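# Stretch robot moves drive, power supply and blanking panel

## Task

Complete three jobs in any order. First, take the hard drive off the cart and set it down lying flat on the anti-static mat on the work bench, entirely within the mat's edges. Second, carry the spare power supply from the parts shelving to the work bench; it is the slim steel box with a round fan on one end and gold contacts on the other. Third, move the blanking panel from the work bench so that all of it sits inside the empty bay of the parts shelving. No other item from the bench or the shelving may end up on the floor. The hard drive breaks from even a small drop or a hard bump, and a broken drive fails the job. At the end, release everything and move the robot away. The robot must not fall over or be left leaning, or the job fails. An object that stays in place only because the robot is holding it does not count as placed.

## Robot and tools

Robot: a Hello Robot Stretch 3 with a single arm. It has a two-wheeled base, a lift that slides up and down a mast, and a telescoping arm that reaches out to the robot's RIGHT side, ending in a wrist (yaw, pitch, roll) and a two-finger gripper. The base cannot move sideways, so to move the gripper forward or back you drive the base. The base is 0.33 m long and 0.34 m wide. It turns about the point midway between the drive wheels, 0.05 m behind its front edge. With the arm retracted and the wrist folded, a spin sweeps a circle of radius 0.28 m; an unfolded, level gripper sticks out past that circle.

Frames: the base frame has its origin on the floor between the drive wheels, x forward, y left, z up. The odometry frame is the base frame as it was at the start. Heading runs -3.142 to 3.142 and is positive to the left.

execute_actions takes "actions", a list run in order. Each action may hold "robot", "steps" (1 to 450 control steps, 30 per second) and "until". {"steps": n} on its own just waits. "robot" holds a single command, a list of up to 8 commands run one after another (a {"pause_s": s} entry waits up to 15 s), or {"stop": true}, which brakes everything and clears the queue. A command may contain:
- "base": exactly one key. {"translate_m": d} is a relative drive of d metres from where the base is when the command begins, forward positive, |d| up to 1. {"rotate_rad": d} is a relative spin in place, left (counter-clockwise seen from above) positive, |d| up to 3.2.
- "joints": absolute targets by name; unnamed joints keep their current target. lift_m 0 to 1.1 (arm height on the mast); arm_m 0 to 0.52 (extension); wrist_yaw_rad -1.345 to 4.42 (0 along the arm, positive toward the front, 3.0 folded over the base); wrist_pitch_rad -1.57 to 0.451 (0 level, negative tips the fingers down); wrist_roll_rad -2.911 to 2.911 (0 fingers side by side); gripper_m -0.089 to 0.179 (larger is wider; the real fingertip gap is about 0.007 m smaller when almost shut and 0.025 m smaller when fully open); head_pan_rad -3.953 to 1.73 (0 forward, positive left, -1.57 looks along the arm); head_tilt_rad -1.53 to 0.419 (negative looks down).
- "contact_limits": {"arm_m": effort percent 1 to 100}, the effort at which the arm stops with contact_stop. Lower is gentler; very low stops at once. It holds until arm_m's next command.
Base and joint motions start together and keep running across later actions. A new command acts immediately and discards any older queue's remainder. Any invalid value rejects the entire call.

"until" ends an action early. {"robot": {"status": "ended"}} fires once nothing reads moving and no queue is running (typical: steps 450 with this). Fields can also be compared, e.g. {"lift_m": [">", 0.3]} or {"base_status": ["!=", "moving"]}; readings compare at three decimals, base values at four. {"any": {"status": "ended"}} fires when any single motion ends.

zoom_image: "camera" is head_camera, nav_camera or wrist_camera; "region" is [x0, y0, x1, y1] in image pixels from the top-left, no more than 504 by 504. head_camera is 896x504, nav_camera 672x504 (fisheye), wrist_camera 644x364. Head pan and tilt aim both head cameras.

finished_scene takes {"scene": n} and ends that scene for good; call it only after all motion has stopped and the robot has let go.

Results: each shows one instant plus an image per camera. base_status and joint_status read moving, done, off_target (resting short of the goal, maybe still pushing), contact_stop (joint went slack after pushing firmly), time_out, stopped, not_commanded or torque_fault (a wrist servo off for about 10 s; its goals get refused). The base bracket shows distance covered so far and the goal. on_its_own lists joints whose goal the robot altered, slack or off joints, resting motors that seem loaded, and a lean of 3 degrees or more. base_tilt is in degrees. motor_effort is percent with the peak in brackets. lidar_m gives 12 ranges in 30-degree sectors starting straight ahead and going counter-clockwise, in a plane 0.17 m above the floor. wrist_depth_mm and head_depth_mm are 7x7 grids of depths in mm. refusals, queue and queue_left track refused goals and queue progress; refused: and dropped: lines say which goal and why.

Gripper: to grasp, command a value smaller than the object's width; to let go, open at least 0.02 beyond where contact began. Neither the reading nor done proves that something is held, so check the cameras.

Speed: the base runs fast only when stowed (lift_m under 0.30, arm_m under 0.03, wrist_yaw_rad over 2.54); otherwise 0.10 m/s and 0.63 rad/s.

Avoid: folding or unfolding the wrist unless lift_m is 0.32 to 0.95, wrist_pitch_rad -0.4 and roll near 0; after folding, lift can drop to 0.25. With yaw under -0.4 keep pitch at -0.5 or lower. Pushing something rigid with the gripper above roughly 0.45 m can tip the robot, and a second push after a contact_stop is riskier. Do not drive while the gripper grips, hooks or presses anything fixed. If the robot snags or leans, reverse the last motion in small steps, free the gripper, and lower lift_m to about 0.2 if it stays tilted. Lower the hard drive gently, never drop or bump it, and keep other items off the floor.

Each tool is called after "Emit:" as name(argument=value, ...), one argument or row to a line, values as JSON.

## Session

Emit:
execute_actions(
  actions=[],
)

Scene clock: 0.00 s.
robot.base_odometry: x=+0.000 y=+0.000 heading=+0.000 (m, m, rad; robot's odometry frame)
robot.turned_by_wheels: +0.000 (rad since the last result)
robot.turned_by_imu: +0.000 (rad since the last result)
robot.base_tilt: forward=+0.0 right=-0.6 (deg)
robot.lidar_m: 1.29 1.30 2.33 1.58 1.96 1.35 1.26 0.96 1.08 2.45 2.24 2.69
robot.head_depth_mm: 1914 2542 2526 2528 2516 2514 2159 / 1818 1276 1271 1264 1259 1253 1253 / 1812 1266 1257 1258 1249 1251 1247 / 1737 1249 1250 1249 1243 1240 1228 / 1741 1237 1238 1238 1228 1225 1225 / 1735 1228 1228 1224 1223 1217 1208 / 1735 1220 1214 1216 1209 1204 1200
robot.base_status: not_commanded
robot.joint_positions: lift_m=+0.524 arm_m=+0.000 wrist_yaw_rad=+2.927 wrist_pitch_rad=-0.487 wrist_roll_rad=+0.017 gripper_m=+0.037 head_pan_rad=+0.004 head_tilt_rad=+0.009
robot.joint_goals: lift_m=+0.524 arm_m=+0.000 wrist_yaw_rad=+2.927 wrist_pitch_rad=-0.487 wrist_roll_rad=+0.017 gripper_m=+0.037 head_pan_rad=+0.004 head_tilt_rad=+0.009
robot.joint_status: lift_m=not_commanded arm_m=not_commanded wrist_yaw_rad=not_commanded wrist_pitch_rad=not_commanded wrist_roll_rad=not_commanded gripper_m=not_commanded head_pan_rad=not_commanded head_tilt_rad=not_commanded
robot.measured_speeds: translate_m=+0.000 rotate_rad=+0.000 lift_m=+0.000 arm_m=+0.000 wrist_yaw_rad=+0.000 wrist_pitch_rad=+0.000 wrist_roll_rad=+0.000 head_pan_rad=+0.000 head_tilt_rad=+0.000
robot: refusals=0 queue=idle queue_left=0
robot.motor_effort: left_wheel=+0 right_wheel=+1 lift_m=+37 arm_m=+0 wrist_yaw_rad=+0 wrist_pitch_rad=+4 wrist_roll_rad=+0 gripper_m=+0 head_pan_rad=+0 head_tilt_rad=+1 (%)
robot.hand_pose: x=+0.0247 y=+0.0654 z=+0.5219 quat_wxyz=(+0.244, +0.706, +0.094, +0.658) (m; robot's base frame)
robot.wrist_depth_mm: - - - - - - - / - - - - - - - / - - - - - - - / 926 - - - - - - / 811 800 870 872 927 953 965 / 686 701 - 759 777 812 823 / 619 646 658 651 682 710 720
pictures: head_camera (sideways: a quarter turn clockwise sets it upright), nav_camera (sideways: a quarter turn counterclockwise sets it upright), wrist_camera
camera_calibration (this result's frames):
head_camera: T_world_to_cam=[[0.0249375, 0.0128273, -0.999607, 1.3247], [-0.055655, 0.998385, 0.0114232, -0.00627489], [0.998139, 0.0553482, 0.0256111, -0.0766945], [0, 0, 0, 1]] pos_world=[0.0431677, -0.00648275, 1.32622]
nav_camera: T_world_to_cam=[[-0.0658455, -0.0623465, 0.99588, -1.25623], [-0.0148781, -0.997874, -0.063455, 0.138293], [0.997719, -0.018995, 0.0647779, -0.12603], [0, 0, 0, 1]] pos_world=[0.0450835, 0.0572838, 1.26799]
wrist_camera: T_world_to_cam=[[0.98848, -0.111691, 0.102139, -0.0726557], [0.00609788, -0.644909, -0.764235, 0.477766], [0.151228, 0.756054, -0.636799, 0.448469], [0, 0, 0, 1]] pos_world=[0.00108426, -0.0390656, 0.658131]
Images, in order (width x height): head_camera 896x504, nav_camera 672x504, wrist_camera 644x364.

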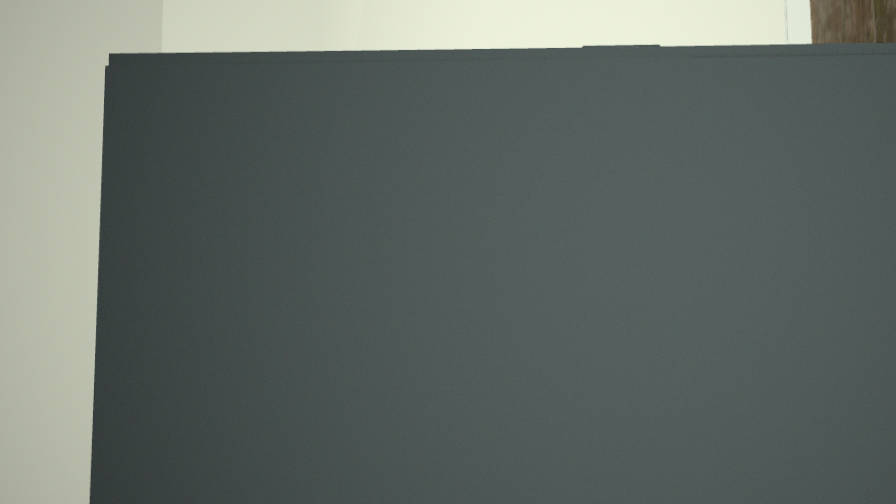

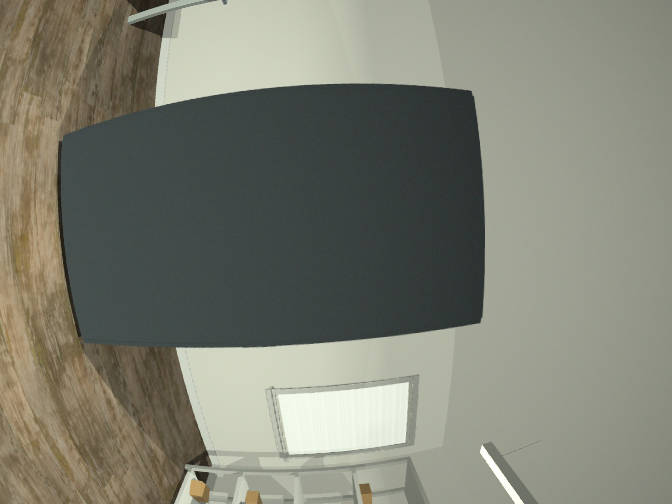

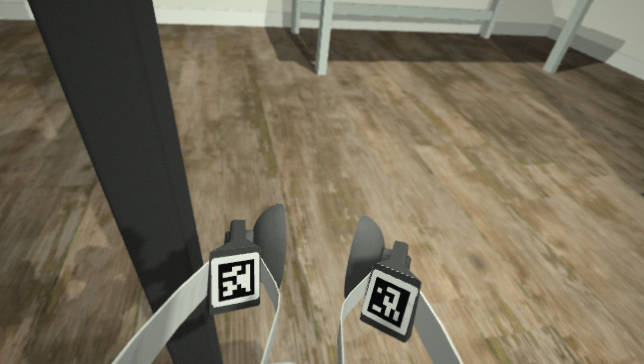

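Emit:
execute_actions(
  actions=[
    {"robot":{"joints":{"head_pan_rad":1.2,"head_tilt_rad":-0.4}},"steps":200,"until":{"robot":{"status":"ended"}}},
  ],
)

Emit:
execute_actions(
  actions=[
    {"robot":{"joints":{"head_pan_rad":-1.0,"head_tilt_rad":-0.2}},"steps":200,"until":{"robot":{"status":"ended"}}},
  ],
)

Emit:
execute_actions(
  actions=[
    {"robot":{"joints":{"head_pan_rad":-2.5,"head_tilt_rad":-0.6}},"steps":200,"until":{"robot":{"status":"ended"}}},
  ],
)

Scene clock: 7.33 s.
robot.base_odometry: x=+0.000 y=+0.000 heading=+0.000 (m, m, rad; robot's odometry frame)
robot.turned_by_wheels: +0.000 (rad since the last result)
robot.turned_by_imu: -0.001 (rad since the last result)
robot.base_tilt: forward=+0.2 right=-0.6 (deg)
robot.lidar_m: 1.29 1.31 2.33 1.58 1.97 1.35 1.26 0.96 1.08 2.46 2.23 2.69
robot.head_depth_mm: 2587 2769 2852 3139 2317 1763 1432 / 2463 2654 2495 2998 2313 1774 1434 / 2326 2491 2495 2825 2334 1772 1432 / 2229 2368 2430 2706 2336 1774 1439 / 2115 2248 2371 2506 2353 1775 1434 / 2033 2146 2254 1804 2236 1787 1442 / 1950 2060 2171 2318 2367 1794 1445
robot.base_status: not_commanded
robot.joint_positions: lift_m=+0.524 arm_m=+0.000 wrist_yaw_rad=+2.927 wrist_pitch_rad=-0.487 wrist_roll_rad=+0.017 gripper_m=+0.037 head_pan_rad=+1.193 head_tilt_rad=-0.395
robot.joint_goals: lift_m=+0.524 arm_m=+0.000 wrist_yaw_rad=+2.927 wrist_pitch_rad=-0.487 wrist_roll_rad=+0.017 gripper_m=+0.037 head_pan_rad=+1.200 head_tilt_rad=-0.400
robot.joint_status: lift_m=not_commanded arm_m=not_commanded wrist_yaw_rad=not_commanded wrist_pitch_rad=not_commanded wrist_roll_rad=not_commanded gripper_m=not_commanded head_pan_rad=done head_tilt_rad=done
robot.measured_speeds: translate_m=+0.000 rotate_rad=+0.000 lift_m=+0.000 arm_m=+0.000 wrist_yaw_rad=+0.000 wrist_pitch_rad=+0.000 wrist_roll_rad=+0.000 head_pan_rad=+0.000 head_tilt_rad=+0.000
robot: refusals=0 queue=done queue_left=0
robot.motor_effort: left_wheel=+0(0) right_wheel=+1(1) lift_m=+38(38) arm_m=-1(1) wrist_yaw_rad=+0(1) wrist_pitch_rad=+4(4) wrist_roll_rad=+0(0) gripper_m=+1(0) head_pan_rad=+2(29) head_tilt_rad=-3(26) (%)
robot.hand_pose: x=+0.0247 y=+0.0654 z=+0.5219 quat_wxyz=(+0.244, +0.706, +0.094, +0.658) (m; robot's base frame)
robot.wrist_depth_mm: - - - - - - - / - - - - - - - / - - - - - - - / 946 - 984 - - - - / 795 820 886 873 915 946 973 / 701 714 - 759 801 825 840 / 612 639 663 666 669 713 713
pictures: head_camera (sideways: a quarter turn clockwise sets it upright), nav_camera (sideways: a quarter turn counterclockwise sets it upright), wrist_camera
camera_calibration (this result's frames):
head_camera: T_world_to_cam=[[-0.148105, -0.338486, -0.929243, 1.23364], [-0.943834, 0.329, 0.0305892, -0.0257978], [0.295367, 0.881582, -0.368201, 0.440202], [0, 0, 0, 1]] pos_world=[0.0283385, 0.0379835, 1.30922]
nav_camera: T_world_to_cam=[[0.179454, 0.283758, 0.941954, -1.187], [0.911585, -0.407963, -0.0507722, 0.1161], [0.369876, 0.867783, -0.33188, 0.394134], [0, 0, 0, 1]] pos_world=[-0.0386028, 0.0421629, 1.2548]
wrist_camera: T_world_to_cam=[[0.98848, -0.111691, 0.102139, -0.0726558], [0.00609799, -0.644909, -0.764235, 0.477766], [0.151228, 0.756054, -0.636799, 0.448469], [0, 0, 0, 1]] pos_world=[0.00108426, -0.0390656, 0.658131]
Images, in order (width x height): head_camera 896x504, nav_camera 672x504, wrist_camera 644x364.

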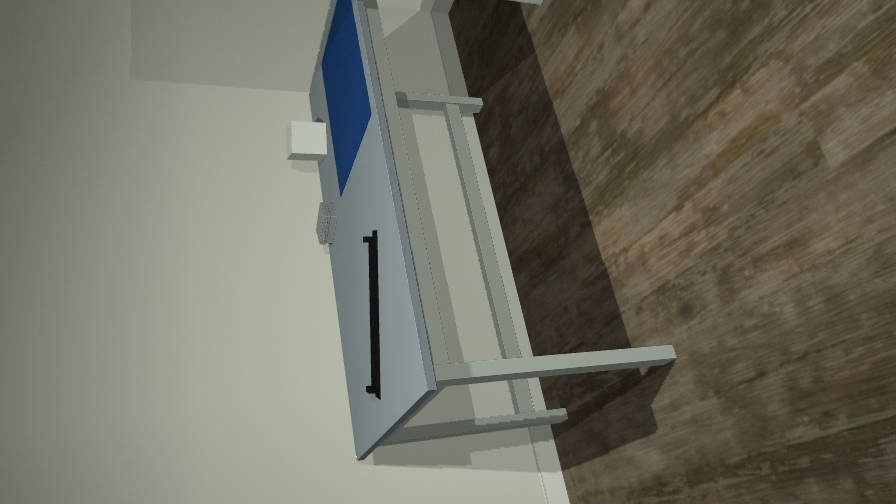

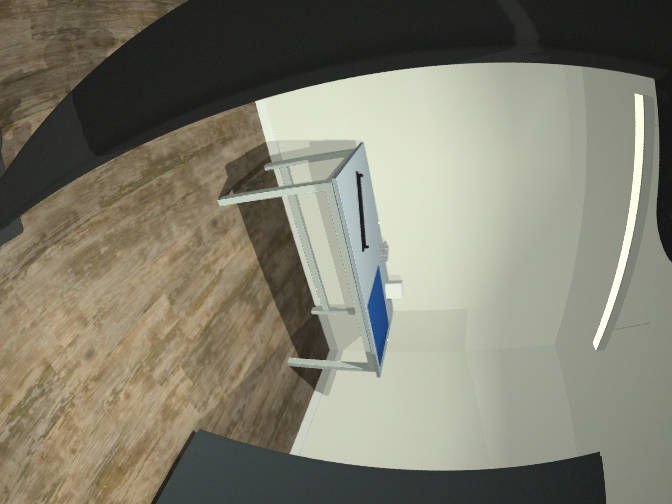

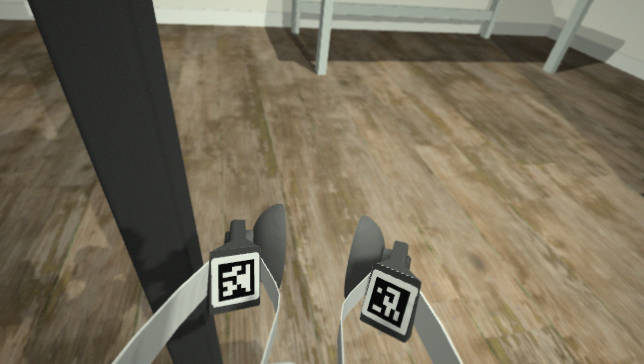

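Scene clock: 8.90 s.
robot.base_odometry: x=+0.000 y=+0.000 heading=+0.000 (m, m, rad; robot's odometry frame)
robot.turned_by_wheels: +0.000 (rad since the last result)
robot.turned_by_imu: +0.000 (rad since the last result)
robot.base_tilt: forward=-0.1 right=-0.6 (deg)
robot.lidar_m: 1.29 1.31 2.33 1.58 1.97 1.35 1.25 0.96 1.08 2.46 2.23 2.69
robot.head_depth_mm: 2146 2212 2279 2387 2462 2250 1703 / 2237 2335 2411 2489 2589 2262 1706 / 2353 2439 2515 2620 2719 2249 1711 / 2470 2525 2630 2711 2758 2261 1714 / 2600 2711 2821 2920 2842 2255 1715 / 2758 2818 2978 3059 2906 2278 1725 / 2907 2990 3084 3210 3167 2276 1732
robot.base_status: not_commanded
robot.joint_positions: lift_m=+0.524 arm_m=+0.000 wrist_yaw_rad=+2.927 wrist_pitch_rad=-0.487 wrist_roll_rad=+0.017 gripper_m=+0.037 head_pan_rad=-0.993 head_tilt_rad=-0.211
robot.joint_goals: lift_m=+0.524 arm_m=+0.000 wrist_yaw_rad=+2.927 wrist_pitch_rad=-0.487 wrist_roll_rad=+0.017 gripper_m=+0.037 head_pan_rad=-1.000 head_tilt_rad=-0.200
robot.joint_status: lift_m=not_commanded arm_m=not_commanded wrist_yaw_rad=not_commanded wrist_pitch_rad=not_commanded wrist_roll_rad=not_commanded gripper_m=not_commanded head_pan_rad=done head_tilt_rad=done
robot.measured_speeds: translate_m=+0.000 rotate_rad=+0.000 lift_m=+0.000 arm_m=+0.000 wrist_yaw_rad=+0.000 wrist_pitch_rad=+0.000 wrist_roll_rad=+0.000 head_pan_rad=+0.000 head_tilt_rad=+0.000
robot: refusals=0 queue=done queue_left=0
robot.motor_effort: left_wheel=+0(0) right_wheel=+1(1) lift_m=+38(38) arm_m=+0(1) wrist_yaw_rad=+0(1) wrist_pitch_rad=+4(4) wrist_roll_rad=+0(0) gripper_m=+1(0) head_pan_rad=-2(27) head_tilt_rad=+5(20) (%)
robot.hand_pose: x=+0.0247 y=+0.0654 z=+0.5219 quat_wxyz=(+0.244, +0.706, +0.094, +0.658) (m; robot's base frame)
robot.wrist_depth_mm: - - - - - - - / - - - - - - - / - - - - - - - / 926 - - - - - - / 807 816 881 895 923 953 985 / 702 702 - 759 774 821 830 / 623 636 662 652 685 698 724
pictures: head_camera (sideways: a quarter turn clockwise sets it upright), nav_camera (sideways: a quarter turn counterclockwise sets it upright), wrist_camera
camera_calibration (this result's frames):
head_camera: T_world_to_cam=[[-0.0950454, 0.168967, -0.981028, 1.30096], [0.810456, 0.585375, 0.0223018, -0.0257161], [0.578037, -0.792961, -0.192577, 0.209901], [0, 0, 0, 1]] pos_world=[0.0231615, -0.0383224, 1.31728]
nav_camera: T_world_to_cam=[[0.0313493, -0.161623, 0.986355, -1.24413], [-0.853569, -0.517774, -0.0577127, 0.135916], [0.520036, -0.840112, -0.154188, 0.16194], [0, 0, 0, 1]] pos_world=[0.0708016, 0.00534131, 1.25997]
wrist_camera: T_world_to_cam=[[0.98848, -0.111691, 0.102139, -0.0726557], [0.0060979, -0.644909, -0.764235, 0.477766], [0.151228, 0.756054, -0.636799, 0.448469], [0, 0, 0, 1]] pos_world=[0.00108426, -0.0390656, 0.658131]
Images, in order (width x height): head_camera 896x504, nav_camera 672x504, wrist_camera 644x364.

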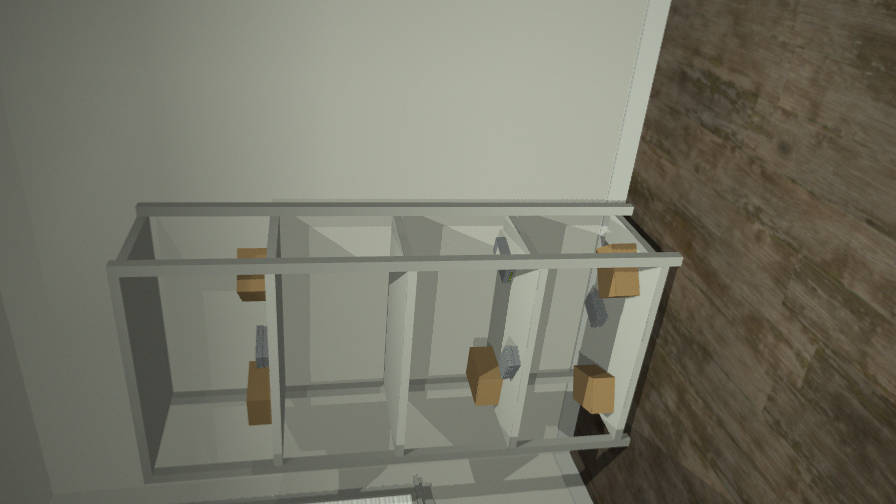

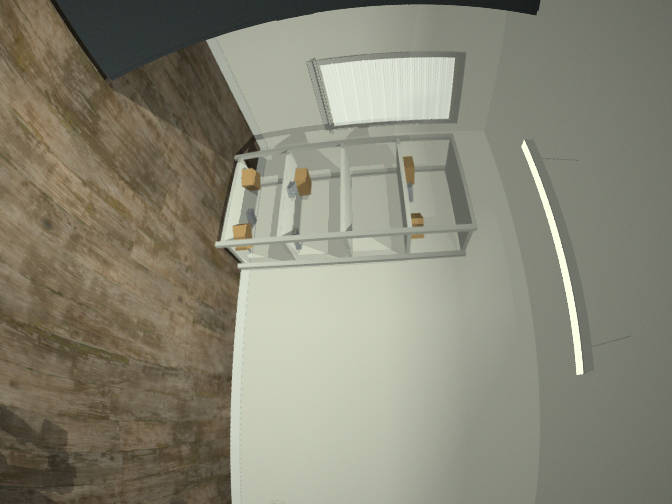

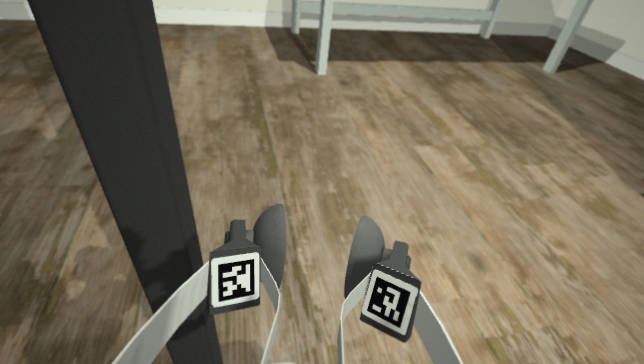

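Scene clock: 10.17 s.
robot.base_odometry: x=+0.000 y=+0.000 heading=+0.000 (m, m, rad; robot's odometry frame)
robot.turned_by_wheels: +0.000 (rad since the last result)
robot.turned_by_imu: +0.000 (rad since the last result)
robot.base_tilt: forward=+0.0 right=-0.5 (deg)
robot.lidar_m: 1.29 1.31 2.33 1.58 1.97 1.35 1.26 0.96 1.08 2.45 2.23 2.69
robot.head_depth_mm: 1067 1158 1263 1398 1560 1469 1246 / 1121 1224 1344 1491 1653 1467 1252 / 1183 1295 1379 1489 1651 1472 1252 / 1247 1377 1467 1296 1413 1446 1255 / 1325 1475 1509 1503 1631 1479 1257 / 1410 1580 1698 1533 1716 1492 1259 / 1513 1697 1945 2172 1817 1498 1262
robot.base_status: not_commanded
robot.joint_positions: lift_m=+0.524 arm_m=+0.000 wrist_yaw_rad=+2.927 wrist_pitch_rad=-0.487 wrist_roll_rad=+0.017 gripper_m=+0.037 head_pan_rad=-2.493 head_tilt_rad=-0.592
robot.joint_goals: lift_m=+0.524 arm_m=+0.000 wrist_yaw_rad=+2.927 wrist_pitch_rad=-0.487 wrist_roll_rad=+0.017 gripper_m=+0.037 head_pan_rad=-2.500 head_tilt_rad=-0.600
robot.joint_status: lift_m=not_commanded arm_m=not_commanded wrist_yaw_rad=not_commanded wrist_pitch_rad=not_commanded wrist_roll_rad=not_commanded gripper_m=not_commanded head_pan_rad=done head_tilt_rad=done
robot.measured_speeds: translate_m=+0.000 rotate_rad=+0.000 lift_m=+0.000 arm_m=+0.000 wrist_yaw_rad=+0.000 wrist_pitch_rad=+0.000 wrist_roll_rad=+0.000 head_pan_rad=+0.000 head_tilt_rad=+0.000
robot: refusals=0 queue=done queue_left=0
robot.motor_effort: left_wheel=+0(0) right_wheel=+0(1) lift_m=+38(38) arm_m=-1(1) wrist_yaw_rad=+1(0) wrist_pitch_rad=+4(5) wrist_roll_rad=+0(0) gripper_m=+0(0) head_pan_rad=-2(27) head_tilt_rad=-4(24) (%)
robot.hand_pose: x=+0.0247 y=+0.0654 z=+0.5219 quat_wxyz=(+0.244, +0.706, +0.094, +0.658) (m; robot's base frame)
robot.wrist_depth_mm: - - - - - - - / - - - - - - - / - - - - - - - / 966 - - - - - - / 793 801 902 871 933 958 969 / 691 709 - 746 792 813 847 / 622 631 658 671 673 702 728
pictures: head_camera (sideways: a quarter turn clockwise sets it upright), nav_camera (sideways: a quarter turn counterclockwise sets it upright), wrist_camera
camera_calibration (this result's frames):
head_camera: T_world_to_cam=[[0.441502, 0.318858, -0.838693, 1.11193], [0.631914, -0.774089, 0.0383539, -0.0455097], [-0.636994, -0.546915, -0.543252, 0.673668], [0, 0, 0, 1]] pos_world=[-0.0330381, -0.0213361, 1.30028]
nav_camera: T_world_to_cam=[[-0.442601, -0.257774, 0.858869, -1.07481], [-0.561621, 0.826358, -0.0414039, 0.112878], [-0.699061, -0.500684, -0.510518, 0.633113], [0, 0, 0, 1]] pos_world=[0.0302675, -0.0533453, 1.25101]
wrist_camera: T_world_to_cam=[[0.98848, -0.11169, 0.102139, -0.0726557], [0.00609805, -0.644909, -0.764235, 0.477766], [0.151228, 0.756054, -0.636799, 0.448469], [0, 0, 0, 1]] pos_world=[0.00108424, -0.0390656, 0.658131]
Images, in order (width x height): head_camera 896x504, nav_camera 672x504, wrist_camera 644x364.

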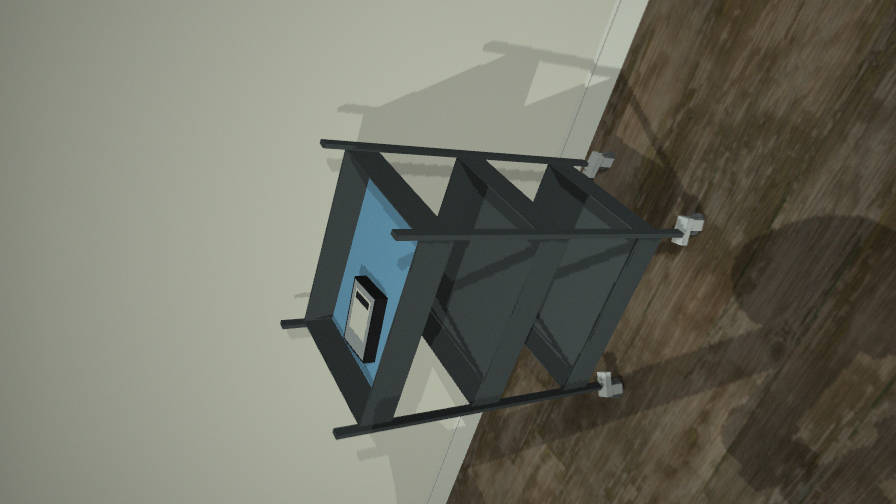

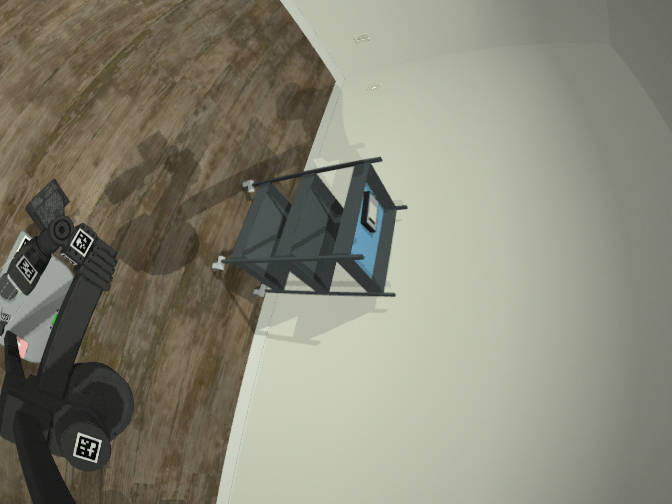

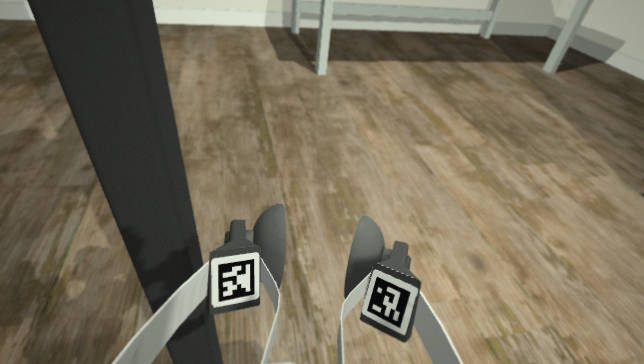

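Emit:
execute_actions(
  actions=[],
)

Scene clock: 28.10 s.
robot.base_odometry: x=+0.000 y=+0.000 heading=+0.000 (m, m, rad; robot's odometry frame)
robot.turned_by_wheels: +0.000 (rad since the last result)
robot.turned_by_imu: +0.000 (rad since the last result)
robot.base_tilt: forward=+0.0 right=-0.6 (deg)
robot.lidar_m: 1.29 1.31 2.33 1.58 1.97 1.35 1.26 0.96 1.08 2.46 2.23 2.69
robot.head_depth_mm: 1066 1158 1264 1399 1567 1468 1246 / 1123 1223 1343 1497 1656 1476 1250 / 1182 1298 1380 1490 1650 1484 1255 / 1249 1377 1460 1297 1419 1448 1253 / 1323 1468 1507 1497 1633 1490 1259 / 1408 1573 1697 1541 1708 1488 1263 / 1514 1691 1952 2166 1822 1496 1265
robot.base_status: not_commanded
robot.joint_positions: lift_m=+0.524 arm_m=+0.000 wrist_yaw_rad=+2.927 wrist_pitch_rad=-0.487 wrist_roll_rad=+0.017 gripper_m=+0.037 head_pan_rad=-2.493 head_tilt_rad=-0.592
robot.joint_goals: lift_m=+0.524 arm_m=+0.000 wrist_yaw_rad=+2.927 wrist_pitch_rad=-0.487 wrist_roll_rad=+0.017 gripper_m=+0.037 head_pan_rad=-2.500 head_tilt_rad=-0.600
robot.joint_status: lift_m=not_commanded arm_m=not_commanded wrist_yaw_rad=not_commanded wrist_pitch_rad=not_commanded wrist_roll_rad=not_commanded gripper_m=not_commanded head_pan_rad=done head_tilt_rad=done
robot.measured_speeds: translate_m=+0.000 rotate_rad=+0.000 lift_m=+0.000 arm_m=+0.000 wrist_yaw_rad=+0.000 wrist_pitch_rad=+0.000 wrist_roll_rad=+0.000 head_pan_rad=+0.000 head_tilt_rad=+0.000
robot: refusals=0 queue=done queue_left=0
robot.motor_effort: left_wheel=+0(0) right_wheel=+1(1) lift_m=+37(38) arm_m=-1(0) wrist_yaw_rad=+1(0) wrist_pitch_rad=+4(4) wrist_roll_rad=+0(0) gripper_m=+0(0) head_pan_rad=-2(2) head_tilt_rad=-3(3) (%)
robot.hand_pose: x=+0.0247 y=+0.0654 z=+0.5219 quat_wxyz=(+0.244, +0.706, +0.094, +0.658) (m; robot's base frame)
robot.wrist_depth_mm: - - - - - - - / - - - - - - - / - - - - - - - / 928 - - - - - - / 790 830 862 881 918 968 960 / 709 707 - 747 801 812 828 / 616 645 659 661 673 718 725
pictures: head_camera (sideways: a quarter turn clockwise sets it upright), nav_camera (sideways: a quarter turn counterclockwise sets it upright), wrist_camera
camera_calibration (this result's frames):
head_camera: T_world_to_cam=[[0.44151, 0.318845, -0.838693, 1.11193], [0.631893, -0.774106, 0.0383539, -0.0455096], [-0.637008, -0.546898, -0.543252, 0.673668], [0, 0, 0, 1]] pos_world=[-0.0330387, -0.021335, 1.30028]
nav_camera: T_world_to_cam=[[-0.442608, -0.257762, 0.85887, -1.07481], [-0.561598, 0.826373, -0.0414039, 0.112878], [-0.699074, -0.500666, -0.510518, 0.633113], [0, 0, 0, 1]] pos_world=[0.0302661, -0.053346, 1.25101]
wrist_camera: T_world_to_cam=[[0.98848, -0.111691, 0.102139, -0.0726557], [0.00609782, -0.644909, -0.764235, 0.477766], [0.151228, 0.756054, -0.636799, 0.448469], [0, 0, 0, 1]] pos_world=[0.00108427, -0.0390656, 0.658131]
Images, in order (width x height): head_camera 896x504, nav_camera 672x504, wrist_camera 644x364.

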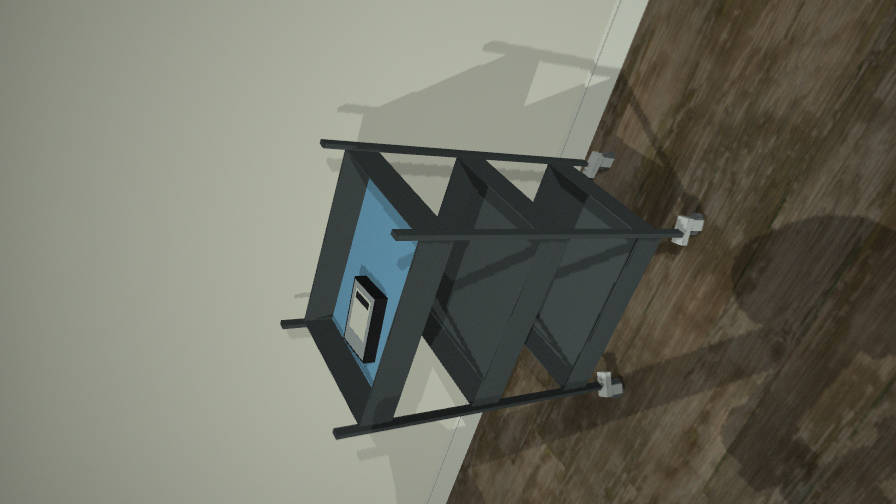

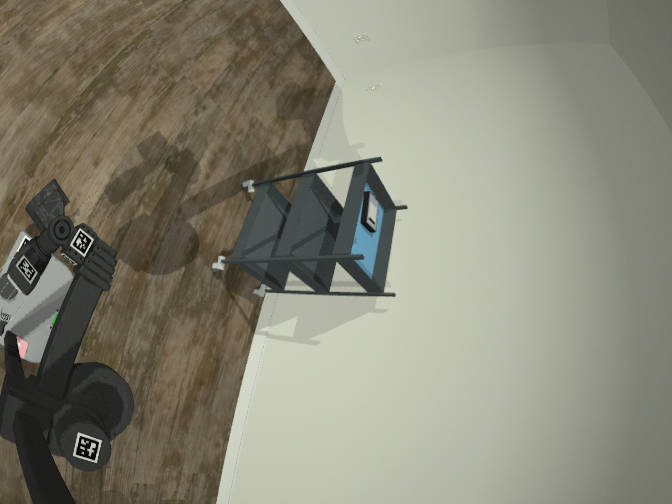

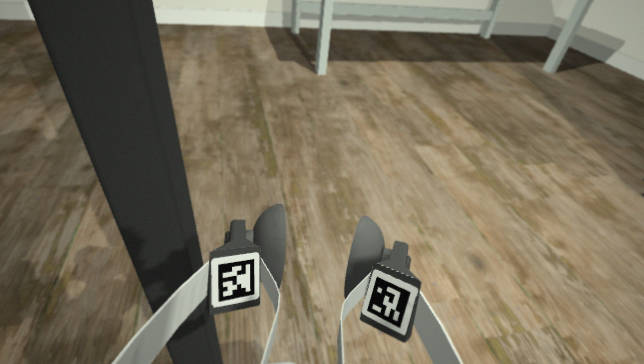

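Emit:
execute_actions(
  actions=[
    {"robot":[{"joints":{"lift_m":0.28,"wrist_pitch_rad":-0.4,"wrist_yaw_rad":3.0,"head_pan_rad":-1.57,"head_tilt_rad":-0.8},"base":{"rotate_rad":-1.965}},{"base":{"translate_m":0.98}},{"base":{"rotate_rad":0.505},"joints":{"lift_m":0.92}},{"joints":{"wrist_yaw_rad":0.0,"gripper_m":0.15}},{"joints":{"lift_m":1.05,"wrist_pitch_rad":-1.57,"wrist_roll_rad":1.57}},{"joints":{"arm_m":0.36}}],"steps":450,"until":{"robot":{"status":"ended"}}},
    {"steps":450,"until":{"robot":{"status":"ended"}}},
    {"steps":450,"until":{"robot":{"status":"ended"}}},
  ],
)

Scene clock: 65.97 s.
robot.base_odometry: x=-0.376 y=-0.905 heading=-1.460 (m, m, rad; robot's odometry frame)
robot.turned_by_wheels: -1.460 (rad since the last result)
robot.turned_by_imu: -1.461 (rad since the last result)
robot.base_tilt: forward=+0.1 right=-0.6 (deg)
robot.lidar_m: 1.60 1.66 1.90 1.80 1.83 2.55 3.05 0.51 0.38 0.37 0.82 1.12
robot.head_depth_mm: 671 763 885 849 732 885 1093 / 695 795 884 852 734 886 1089 / - 779 890 851 735 906 1095 / 665 794 897 859 735 907 1097 / 672 763 885 1053 1218 1291 1159 / 672 764 886 1055 1298 1315 1162 / 673 765 884 1053 1297 1323 1167
robot.base_status: done (rotate_rad +0.5048 of +0.5050)
robot.joint_positions: lift_m=+1.050 arm_m=+0.360 wrist_yaw_rad=+0.000 wrist_pitch_rad=-1.563 wrist_roll_rad=+1.567 gripper_m=+0.150 head_pan_rad=-1.577 head_tilt_rad=-0.791
robot.joint_goals: lift_m=+1.050 arm_m=+0.360 wrist_yaw_rad=+0.000 wrist_pitch_rad=-1.570 wrist_roll_rad=+1.570 gripper_m=+0.150 head_pan_rad=-1.570 head_tilt_rad=-0.800
robot.joint_status: lift_m=done arm_m=done wrist_yaw_rad=done wrist_pitch_rad=done wrist_roll_rad=done gripper_m=done head_pan_rad=done head_tilt_rad=done
robot.measured_speeds: translate_m=+0.000 rotate_rad=+0.000 lift_m=+0.000 arm_m=+0.000 wrist_yaw_rad=+0.000 wrist_pitch_rad=+0.000 wrist_roll_rad=+0.000 head_pan_rad=+0.000 head_tilt_rad=+0.000
robot: refusals=0 queue=done queue_left=0
robot.motor_effort: left_wheel=-3(10) right_wheel=+5(14) lift_m=+46(50) arm_m=+3(3) wrist_yaw_rad=+0(3) wrist_pitch_rad=-2(7) wrist_roll_rad=+2(3) gripper_m=+0(91) head_pan_rad=+3(28) head_tilt_rad=-4(21) (%)
robot.hand_pose: x=-0.0215 y=-0.4823 z=+0.9320 quat_wxyz=(+0.002, +0.001, -0.710, -0.705) (m; robot's base frame)
robot.wrist_depth_mm: 367 404 400 390 386 - 965 / 375 412 409 401 398 - - / 383 421 416 392 411 - - / 395 432 436 421 426 - - / 390 702 445 434 436 - - / - 736 - - - - - / 436 631 - - - - -
pictures: head_camera (sideways: a quarter turn clockwise sets it upright), nav_camera (sideways: a quarter turn counterclockwise sets it upright), wrist_camera
camera_calibration (this result's frames):
head_camera: T_world_to_cam=[[0.0168677, 0.699067, -0.714857, 0.953098], [0.99877, 0.0215618, 0.0446524, -0.0559368], [0.0466286, -0.714731, -0.697844, 0.870598], [0, 0, 0, 1]] pos_world=[-0.000803352, -0.0428296, 1.29137]
nav_camera: T_world_to_cam=[[-0.0660159, -0.667427, 0.741743, -0.924412], [-0.997429, 0.064906, -0.0303692, 0.101161], [-0.0278743, -0.741841, -0.669996, 0.836488], [0, 0, 0, 1]] pos_world=[0.0631916, -0.00300274, 1.24919]
wrist_camera: T_world_to_cam=[[-0.158677, 0.986106, -0.0491571, 0.515715], [0.966632, 0.165299, 0.195699, -0.04497], [0.201105, -0.016464, -0.979431, 1.07852], [0, 0, 0, 1]] pos_world=[-0.0915935, -0.483359, 1.09048]
Images, in order (width x height): head_camera 896x504, nav_camera 672x504, wrist_camera 644x364.

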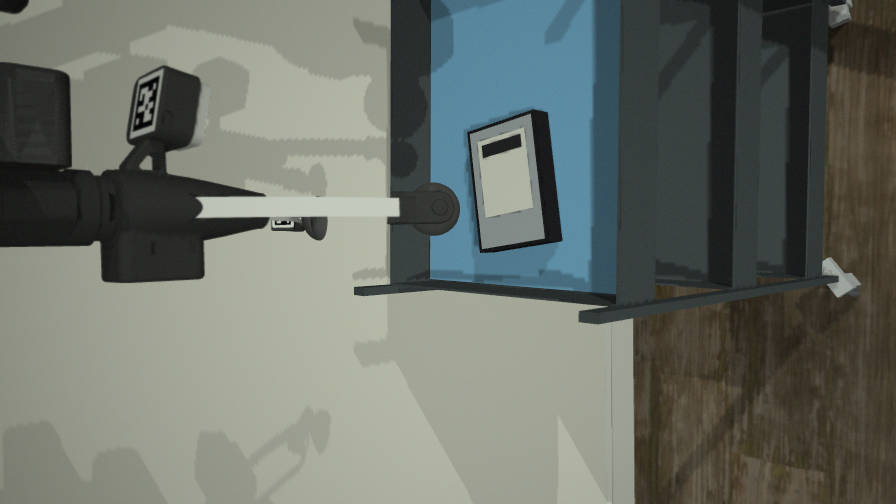

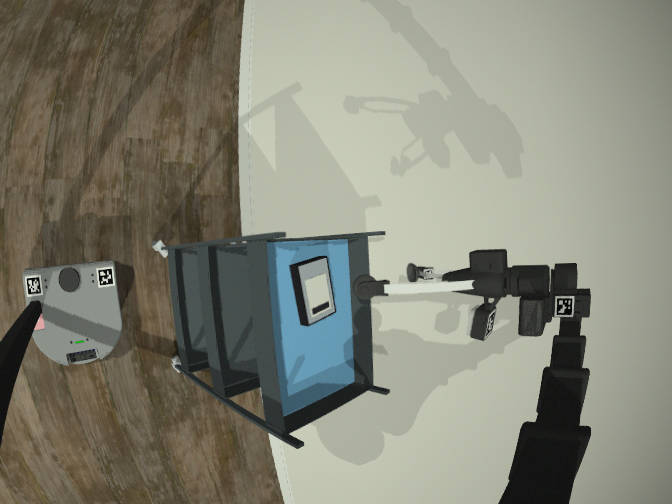

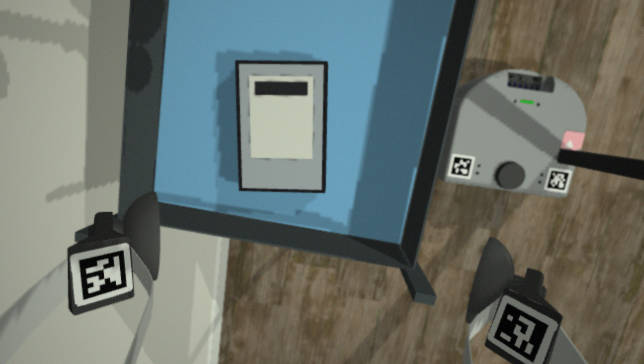

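Emit:
execute_actions(
  actions=[
    {"robot":{"joints":{"arm_m":0.42,"wrist_roll_rad":1.40,"lift_m":0.87},"base":{"translate_m":-0.046}},"steps":450,"until":{"robot":{"status":"ended"}}},
  ],
)

Scene clock: 77.83 s.
robot.base_odometry: x=-0.381 y=-0.859 heading=-1.460 (m, m, rad; robot's odometry frame)
robot.turned_by_wheels: +0.000 (rad since the last result)
robot.turned_by_imu: +0.000 (rad since the last result)
robot.base_tilt: forward=+0.0 right=-0.4 (deg)
robot.lidar_m: 1.64 1.71 1.92 1.79 1.82 2.50 3.02 1.11 0.38 0.37 0.38 1.13
robot.head_depth_mm: 670 746 - - 715 885 1094 / 672 - 904 849 732 888 1098 / 670 - 925 854 734 888 1096 / 671 756 865 856 739 905 1097 / 671 761 885 879 722 892 1120 / 672 762 885 1053 1258 1320 1158 / 673 764 885 1056 1299 1320 1162
robot.base_status: done (translate_m -0.0460 of -0.0460)
robot.joint_positions: lift_m=+0.870 arm_m=+0.420 wrist_yaw_rad=+0.000 wrist_pitch_rad=-1.564 wrist_roll_rad=+1.405 gripper_m=+0.150 head_pan_rad=-1.577 head_tilt_rad=-0.791
robot.joint_goals: lift_m=+0.870 arm_m=+0.420 wrist_yaw_rad=+0.000 wrist_pitch_rad=-1.570 wrist_roll_rad=+1.400 gripper_m=+0.150 head_pan_rad=-1.570 head_tilt_rad=-0.800
robot.joint_status: lift_m=done arm_m=done wrist_yaw_rad=done wrist_pitch_rad=done wrist_roll_rad=done gripper_m=done head_pan_rad=done head_tilt_rad=done
robot.measured_speeds: translate_m=+0.000 rotate_rad=+0.000 lift_m=+0.000 arm_m=+0.000 wrist_yaw_rad=+0.000 wrist_pitch_rad=+0.000 wrist_roll_rad=+0.000 head_pan_rad=+0.000 head_tilt_rad=+0.000
robot: refusals=0 queue=done queue_left=0
robot.motor_effort: left_wheel=-3(6) right_wheel=+5(8) lift_m=+29(46) arm_m=+4(5) wrist_yaw_rad=-1(0) wrist_pitch_rad=-2(2) wrist_roll_rad=-2(0) gripper_m=+0(1) head_pan_rad=+2(2) head_tilt_rad=-4(4) (%)
robot.hand_pose: x=-0.0216 y=-0.5421 z=+0.7526 quat_wxyz=(+0.059, +0.058, -0.707, -0.703) (m; robot's base frame)
robot.wrist_depth_mm: 183 225 227 224 222 219 216 / 189 233 232 229 227 226 223 / 198 239 238 209 230 232 229 / 208 247 245 217 237 238 232 / 216 255 251 222 244 245 218 / - 264 260 228 255 250 208 / 219 239 266 266 264 - 206
pictures: head_camera (sideways: a quarter turn clockwise sets it upright), nav_camera (sideways: a quarter turn counterclockwise sets it upright), wrist_camera
camera_calibration (this result's frames):
head_camera: T_world_to_cam=[[0.0168677, 0.699067, -0.714857, 0.953098], [0.99877, 0.0215618, 0.0446524, -0.0559368], [0.0466286, -0.714731, -0.697844, 0.870598], [0, 0, 0, 1]] pos_world=[-0.000803352, -0.0428296, 1.29137]
nav_camera: T_world_to_cam=[[-0.0660159, -0.667427, 0.741743, -0.924412], [-0.997429, 0.064906, -0.0303692, 0.101161], [-0.0278743, -0.741841, -0.669996, 0.836488], [0, 0, 0, 1]] pos_world=[0.0631916, -0.00300274, 1.24919]
wrist_camera: T_world_to_cam=[[-0.316123, 0.947498, -0.0480968, 0.540777], [0.927392, 0.319308, 0.1949, 0.0832902], [0.200025, 0.0170077, -0.979643, 0.920147], [0, 0, 0, 1]] pos_world=[-0.0903434, -0.55463, 0.911192]
Images, in order (width x height): head_camera 896x504, nav_camera 672x504, wrist_camera 644x364.

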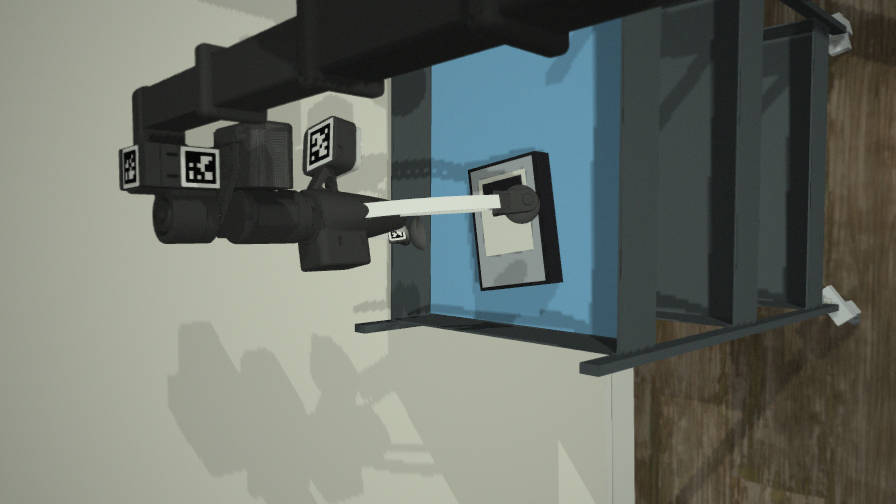

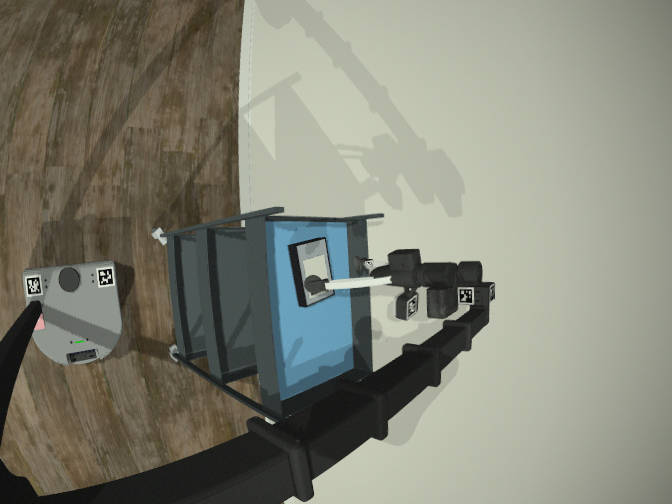

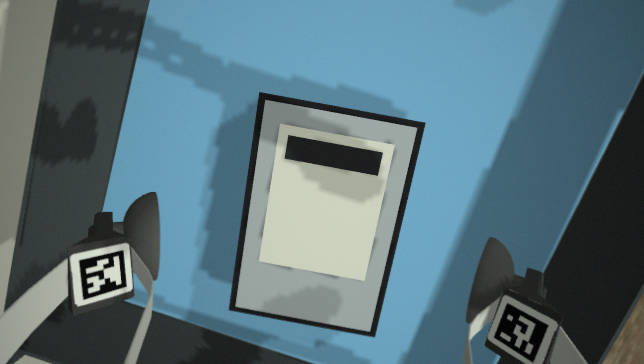

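Emit:
execute_actions(
  actions=[
    {"robot":[{"joints":{"wrist_roll_rad":1.43,"lift_m":0.82,"gripper_m":0.14}},{"joints":{"lift_m":0.77}}],"steps":450,"until":{"robot":{"status":"ended"}}},
  ],
)

Scene clock: 86.10 s.
robot.base_odometry: x=-0.381 y=-0.859 heading=-1.460 (m, m, rad; robot's odometry frame)
robot.turned_by_wheels: +0.000 (rad since the last result)
robot.turned_by_imu: -0.002 (rad since the last result)
robot.base_tilt: forward=+0.0 right=-0.7 (deg)
robot.lidar_m: 1.64 1.71 1.92 1.79 1.82 2.50 3.07 1.11 0.38 0.37 0.38 1.12
robot.head_depth_mm: 675 765 886 848 - - 1089 / 674 751 - 853 734 890 1096 / 674 751 - 855 728 892 1098 / 673 766 886 828 738 909 1100 / 674 766 886 882 726 895 1121 / 674 767 889 1055 1258 1318 1164 / 674 767 888 1054 1300 1327 1161
robot.base_status: done (translate_m -0.0460 of -0.0460)
robot.joint_positions: lift_m=+0.790 arm_m=+0.420 wrist_yaw_rad=+0.000 wrist_pitch_rad=-1.571 wrist_roll_rad=+1.425 gripper_m=+0.140 head_pan_rad=-1.577 head_tilt_rad=-0.791
robot.joint_goals: lift_m=+0.790 arm_m=+0.420 wrist_yaw_rad=+0.000 wrist_pitch_rad=-1.570 wrist_roll_rad=+1.430 gripper_m=+0.140 head_pan_rad=-1.570 head_tilt_rad=-0.800
robot.joint_status: lift_m=contact_stop arm_m=done wrist_yaw_rad=done wrist_pitch_rad=done wrist_roll_rad=done gripper_m=done head_pan_rad=done head_tilt_rad=done
robot.measured_speeds: translate_m=+0.000 rotate_rad=+0.000 lift_m=+0.010 arm_m=+0.000 wrist_yaw_rad=+0.000 wrist_pitch_rad=+0.000 wrist_roll_rad=+0.000 head_pan_rad=+0.000 head_tilt_rad=+0.000
robot: refusals=0 queue=dropped queue_left=0
robot.on_its_own: lift_m is slack since a contact_stop, until your next command for it (your +0.770 is given up)
robot.motor_effort: left_wheel=-3(3) right_wheel=+2(5) lift_m=+14(30) arm_m=+2(3) wrist_yaw_rad=+0(0) wrist_pitch_rad=+0(2) wrist_roll_rad=+3(2) gripper_m=-2(50) head_pan_rad=+2(3) head_tilt_rad=-4(5) (%)
robot.hand_pose: x=-0.0216 y=-0.5403 z=+0.6723 quat_wxyz=(+0.052, +0.051, -0.705, -0.706) (m; robot's base frame)
robot.wrist_depth_mm: 155 155 152 152 150 148 147 / 160 159 156 155 154 152 151 / 165 164 135 134 133 158 155 / 169 168 139 137 136 162 161 / 175 173 144 142 140 166 164 / - 180 148 146 146 170 169 / 188 185 154 151 152 - 174
pictures: head_camera (sideways: a quarter turn clockwise sets it upright), nav_camera (sideways: a quarter turn counterclockwise sets it upright), wrist_camera
camera_calibration (this result's frames):
head_camera: T_world_to_cam=[[0.0168723, 0.699106, -0.714819, 0.953048], [0.99877, 0.021553, 0.0446539, -0.0559388], [0.0466243, -0.714693, -0.697882, 0.870649], [0, 0, 0, 1]] pos_world=[-0.00080362, -0.042829, 1.29137]
nav_camera: T_world_to_cam=[[-0.0660204, -0.667467, 0.741707, -0.924365], [-0.997429, 0.064914, -0.030366, 0.101157], [-0.0278788, -0.741805, -0.670036, 0.83654], [0, 0, 0, 1]] pos_world=[0.0631916, -0.00300024, 1.24919]
wrist_camera: T_world_to_cam=[[-0.296406, 0.954168, -0.0413214, 0.534737], [0.933788, 0.298613, 0.197153, 0.0858194], [0.200457, 0.019852, -0.979501, 0.842916], [0, 0, 0, 1]] pos_world=[-0.090606, -0.552589, 0.830814]
Images, in order (width x height): head_camera 896x504, nav_camera 672x504, wrist_camera 644x364.

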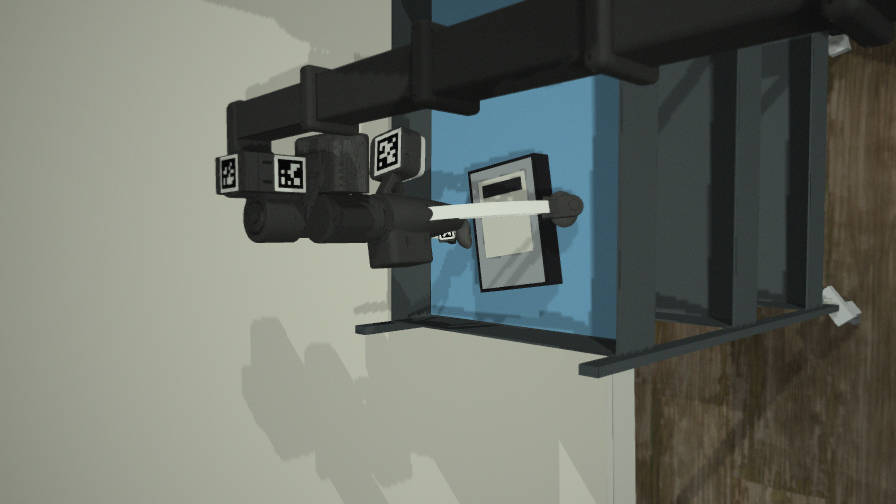

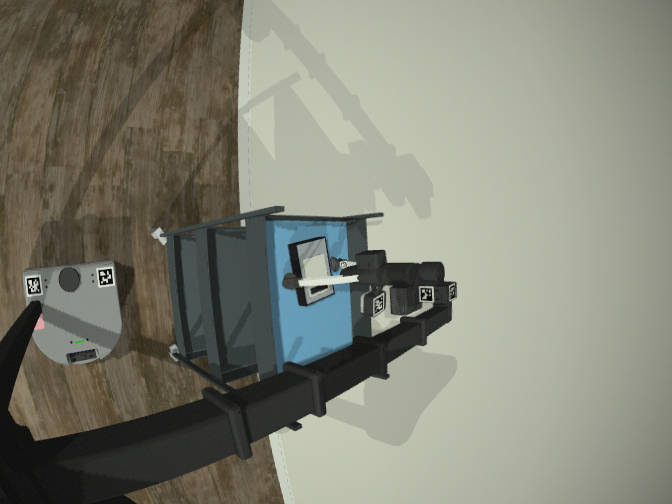

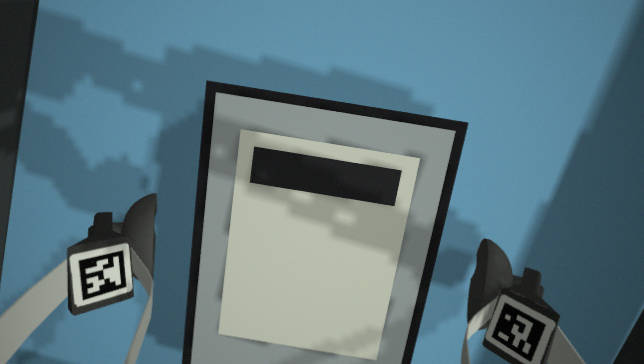

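Emit:
execute_actions(
  actions=[
    {"robot":[{"joints":{"lift_m":0.796}},{"joints":{"gripper_m":0.07}},{"joints":{"lift_m":0.81}}],"steps":450,"until":{"robot":{"status":"ended"}}},
  ],
)

Scene clock: 91.70 s.
robot.base_odometry: x=-0.381 y=-0.859 heading=-1.460 (m, m, rad; robot's odometry frame)
robot.turned_by_wheels: +0.000 (rad since the last result)
robot.turned_by_imu: -0.002 (rad since the last result)
robot.base_tilt: forward=+0.1 right=-0.5 (deg)
robot.lidar_m: 1.64 1.71 1.92 1.79 1.82 2.50 3.06 1.12 0.38 0.37 0.38 1.12
robot.head_depth_mm: 672 763 886 - - 865 1086 / 672 748 - 847 733 888 1093 / 671 747 - 851 735 887 1098 / 671 765 867 854 738 908 1102 / 673 761 886 878 725 861 1121 / 672 762 885 1048 1251 1318 1164 / 671 763 885 1051 1295 1324 1162
robot.base_status: done (translate_m -0.0460 of -0.0460)
robot.joint_positions: lift_m=+0.810 arm_m=+0.420 wrist_yaw_rad=+0.000 wrist_pitch_rad=-1.565 wrist_roll_rad=+1.430 gripper_m=+0.071 head_pan_rad=-1.577 head_tilt_rad=-0.791
robot.joint_goals: lift_m=+0.810 arm_m=+0.420 wrist_yaw_rad=+0.000 wrist_pitch_rad=-1.570 wrist_roll_rad=+1.430 gripper_m=+0.070 head_pan_rad=-1.570 head_tilt_rad=-0.800
robot.joint_status: lift_m=done arm_m=done wrist_yaw_rad=done wrist_pitch_rad=done wrist_roll_rad=done gripper_m=done head_pan_rad=done head_tilt_rad=done
robot.measured_speeds: translate_m=+0.000 rotate_rad=+0.000 lift_m=+0.000 arm_m=+0.000 wrist_yaw_rad=+0.000 wrist_pitch_rad=+0.000 wrist_roll_rad=+0.000 head_pan_rad=+0.000 head_tilt_rad=+0.000
robot: refusals=0 queue=done queue_left=0
robot.motor_effort: left_wheel=+0(4) right_wheel=+2(10) lift_m=+48(50) arm_m=+2(2) wrist_yaw_rad=+1(1) wrist_pitch_rad=-1(2) wrist_roll_rad=+0(2) gripper_m=-13(99) head_pan_rad=+3(2) head_tilt_rad=-4(4) (%)
robot.hand_pose: x=-0.0216 y=-0.5419 z=+0.6920 quat_wxyz=(+0.050, +0.049, -0.707, -0.704) (m; robot's base frame)
robot.wrist_depth_mm: 169 170 169 166 165 163 162 / 175 174 173 171 169 168 167 / 181 179 152 150 150 173 171 / 186 185 155 153 153 177 175 / 193 189 159 159 158 183 181 / 199 - 166 163 161 188 186 / 206 203 170 168 169 193 189
pictures: head_camera (sideways: a quarter turn clockwise sets it upright), nav_camera (sideways: a quarter turn counterclockwise sets it upright), wrist_camera
camera_calibration (this result's frames):
head_camera: T_world_to_cam=[[0.0167446, 0.699141, -0.714787, 0.953008], [0.998766, 0.0217338, 0.0446551, -0.0559404], [0.0467553, -0.714653, -0.697915, 0.87069], [0, 0, 0, 1]] pos_world=[-0.00079578, -0.0428298, 1.29136]
nav_camera: T_world_to_cam=[[-0.0658984, -0.667513, 0.741677, -0.924326], [-0.997441, 0.0647328, -0.0303633, 0.101153], [-0.0277429, -0.741779, -0.67007, 0.836583], [0, 0, 0, 1]] pos_world=[0.0631922, -0.0029874, 1.24919]
wrist_camera: T_world_to_cam=[[-0.291159, 0.955512, -0.0471448, 0.541924], [0.935416, 0.294675, 0.195355, 0.081545], [0.200556, 0.0127793, -0.979599, 0.858419], [0, 0, 0, 1]] pos_world=[-0.0906535, -0.552814, 0.850525]
Images, in order (width x height): head_camera 896x504, nav_camera 672x504, wrist_camera 644x364.

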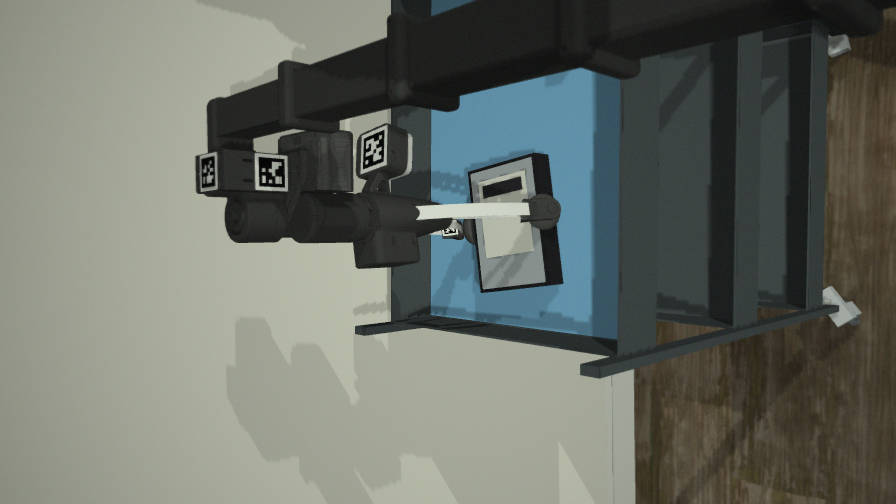

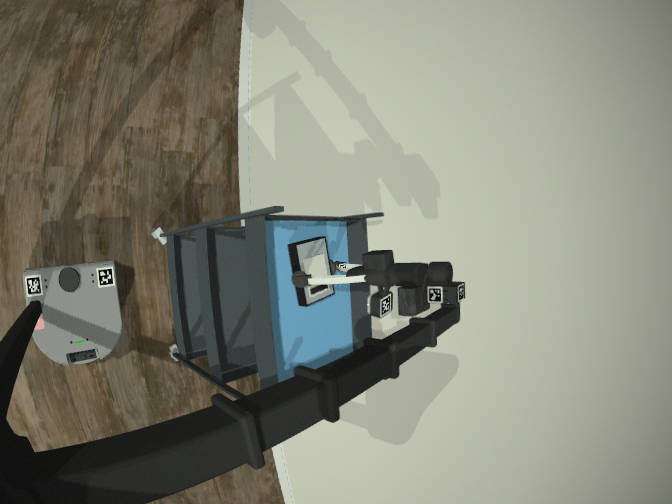

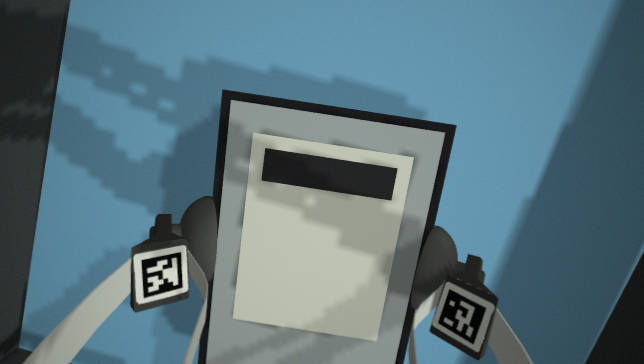

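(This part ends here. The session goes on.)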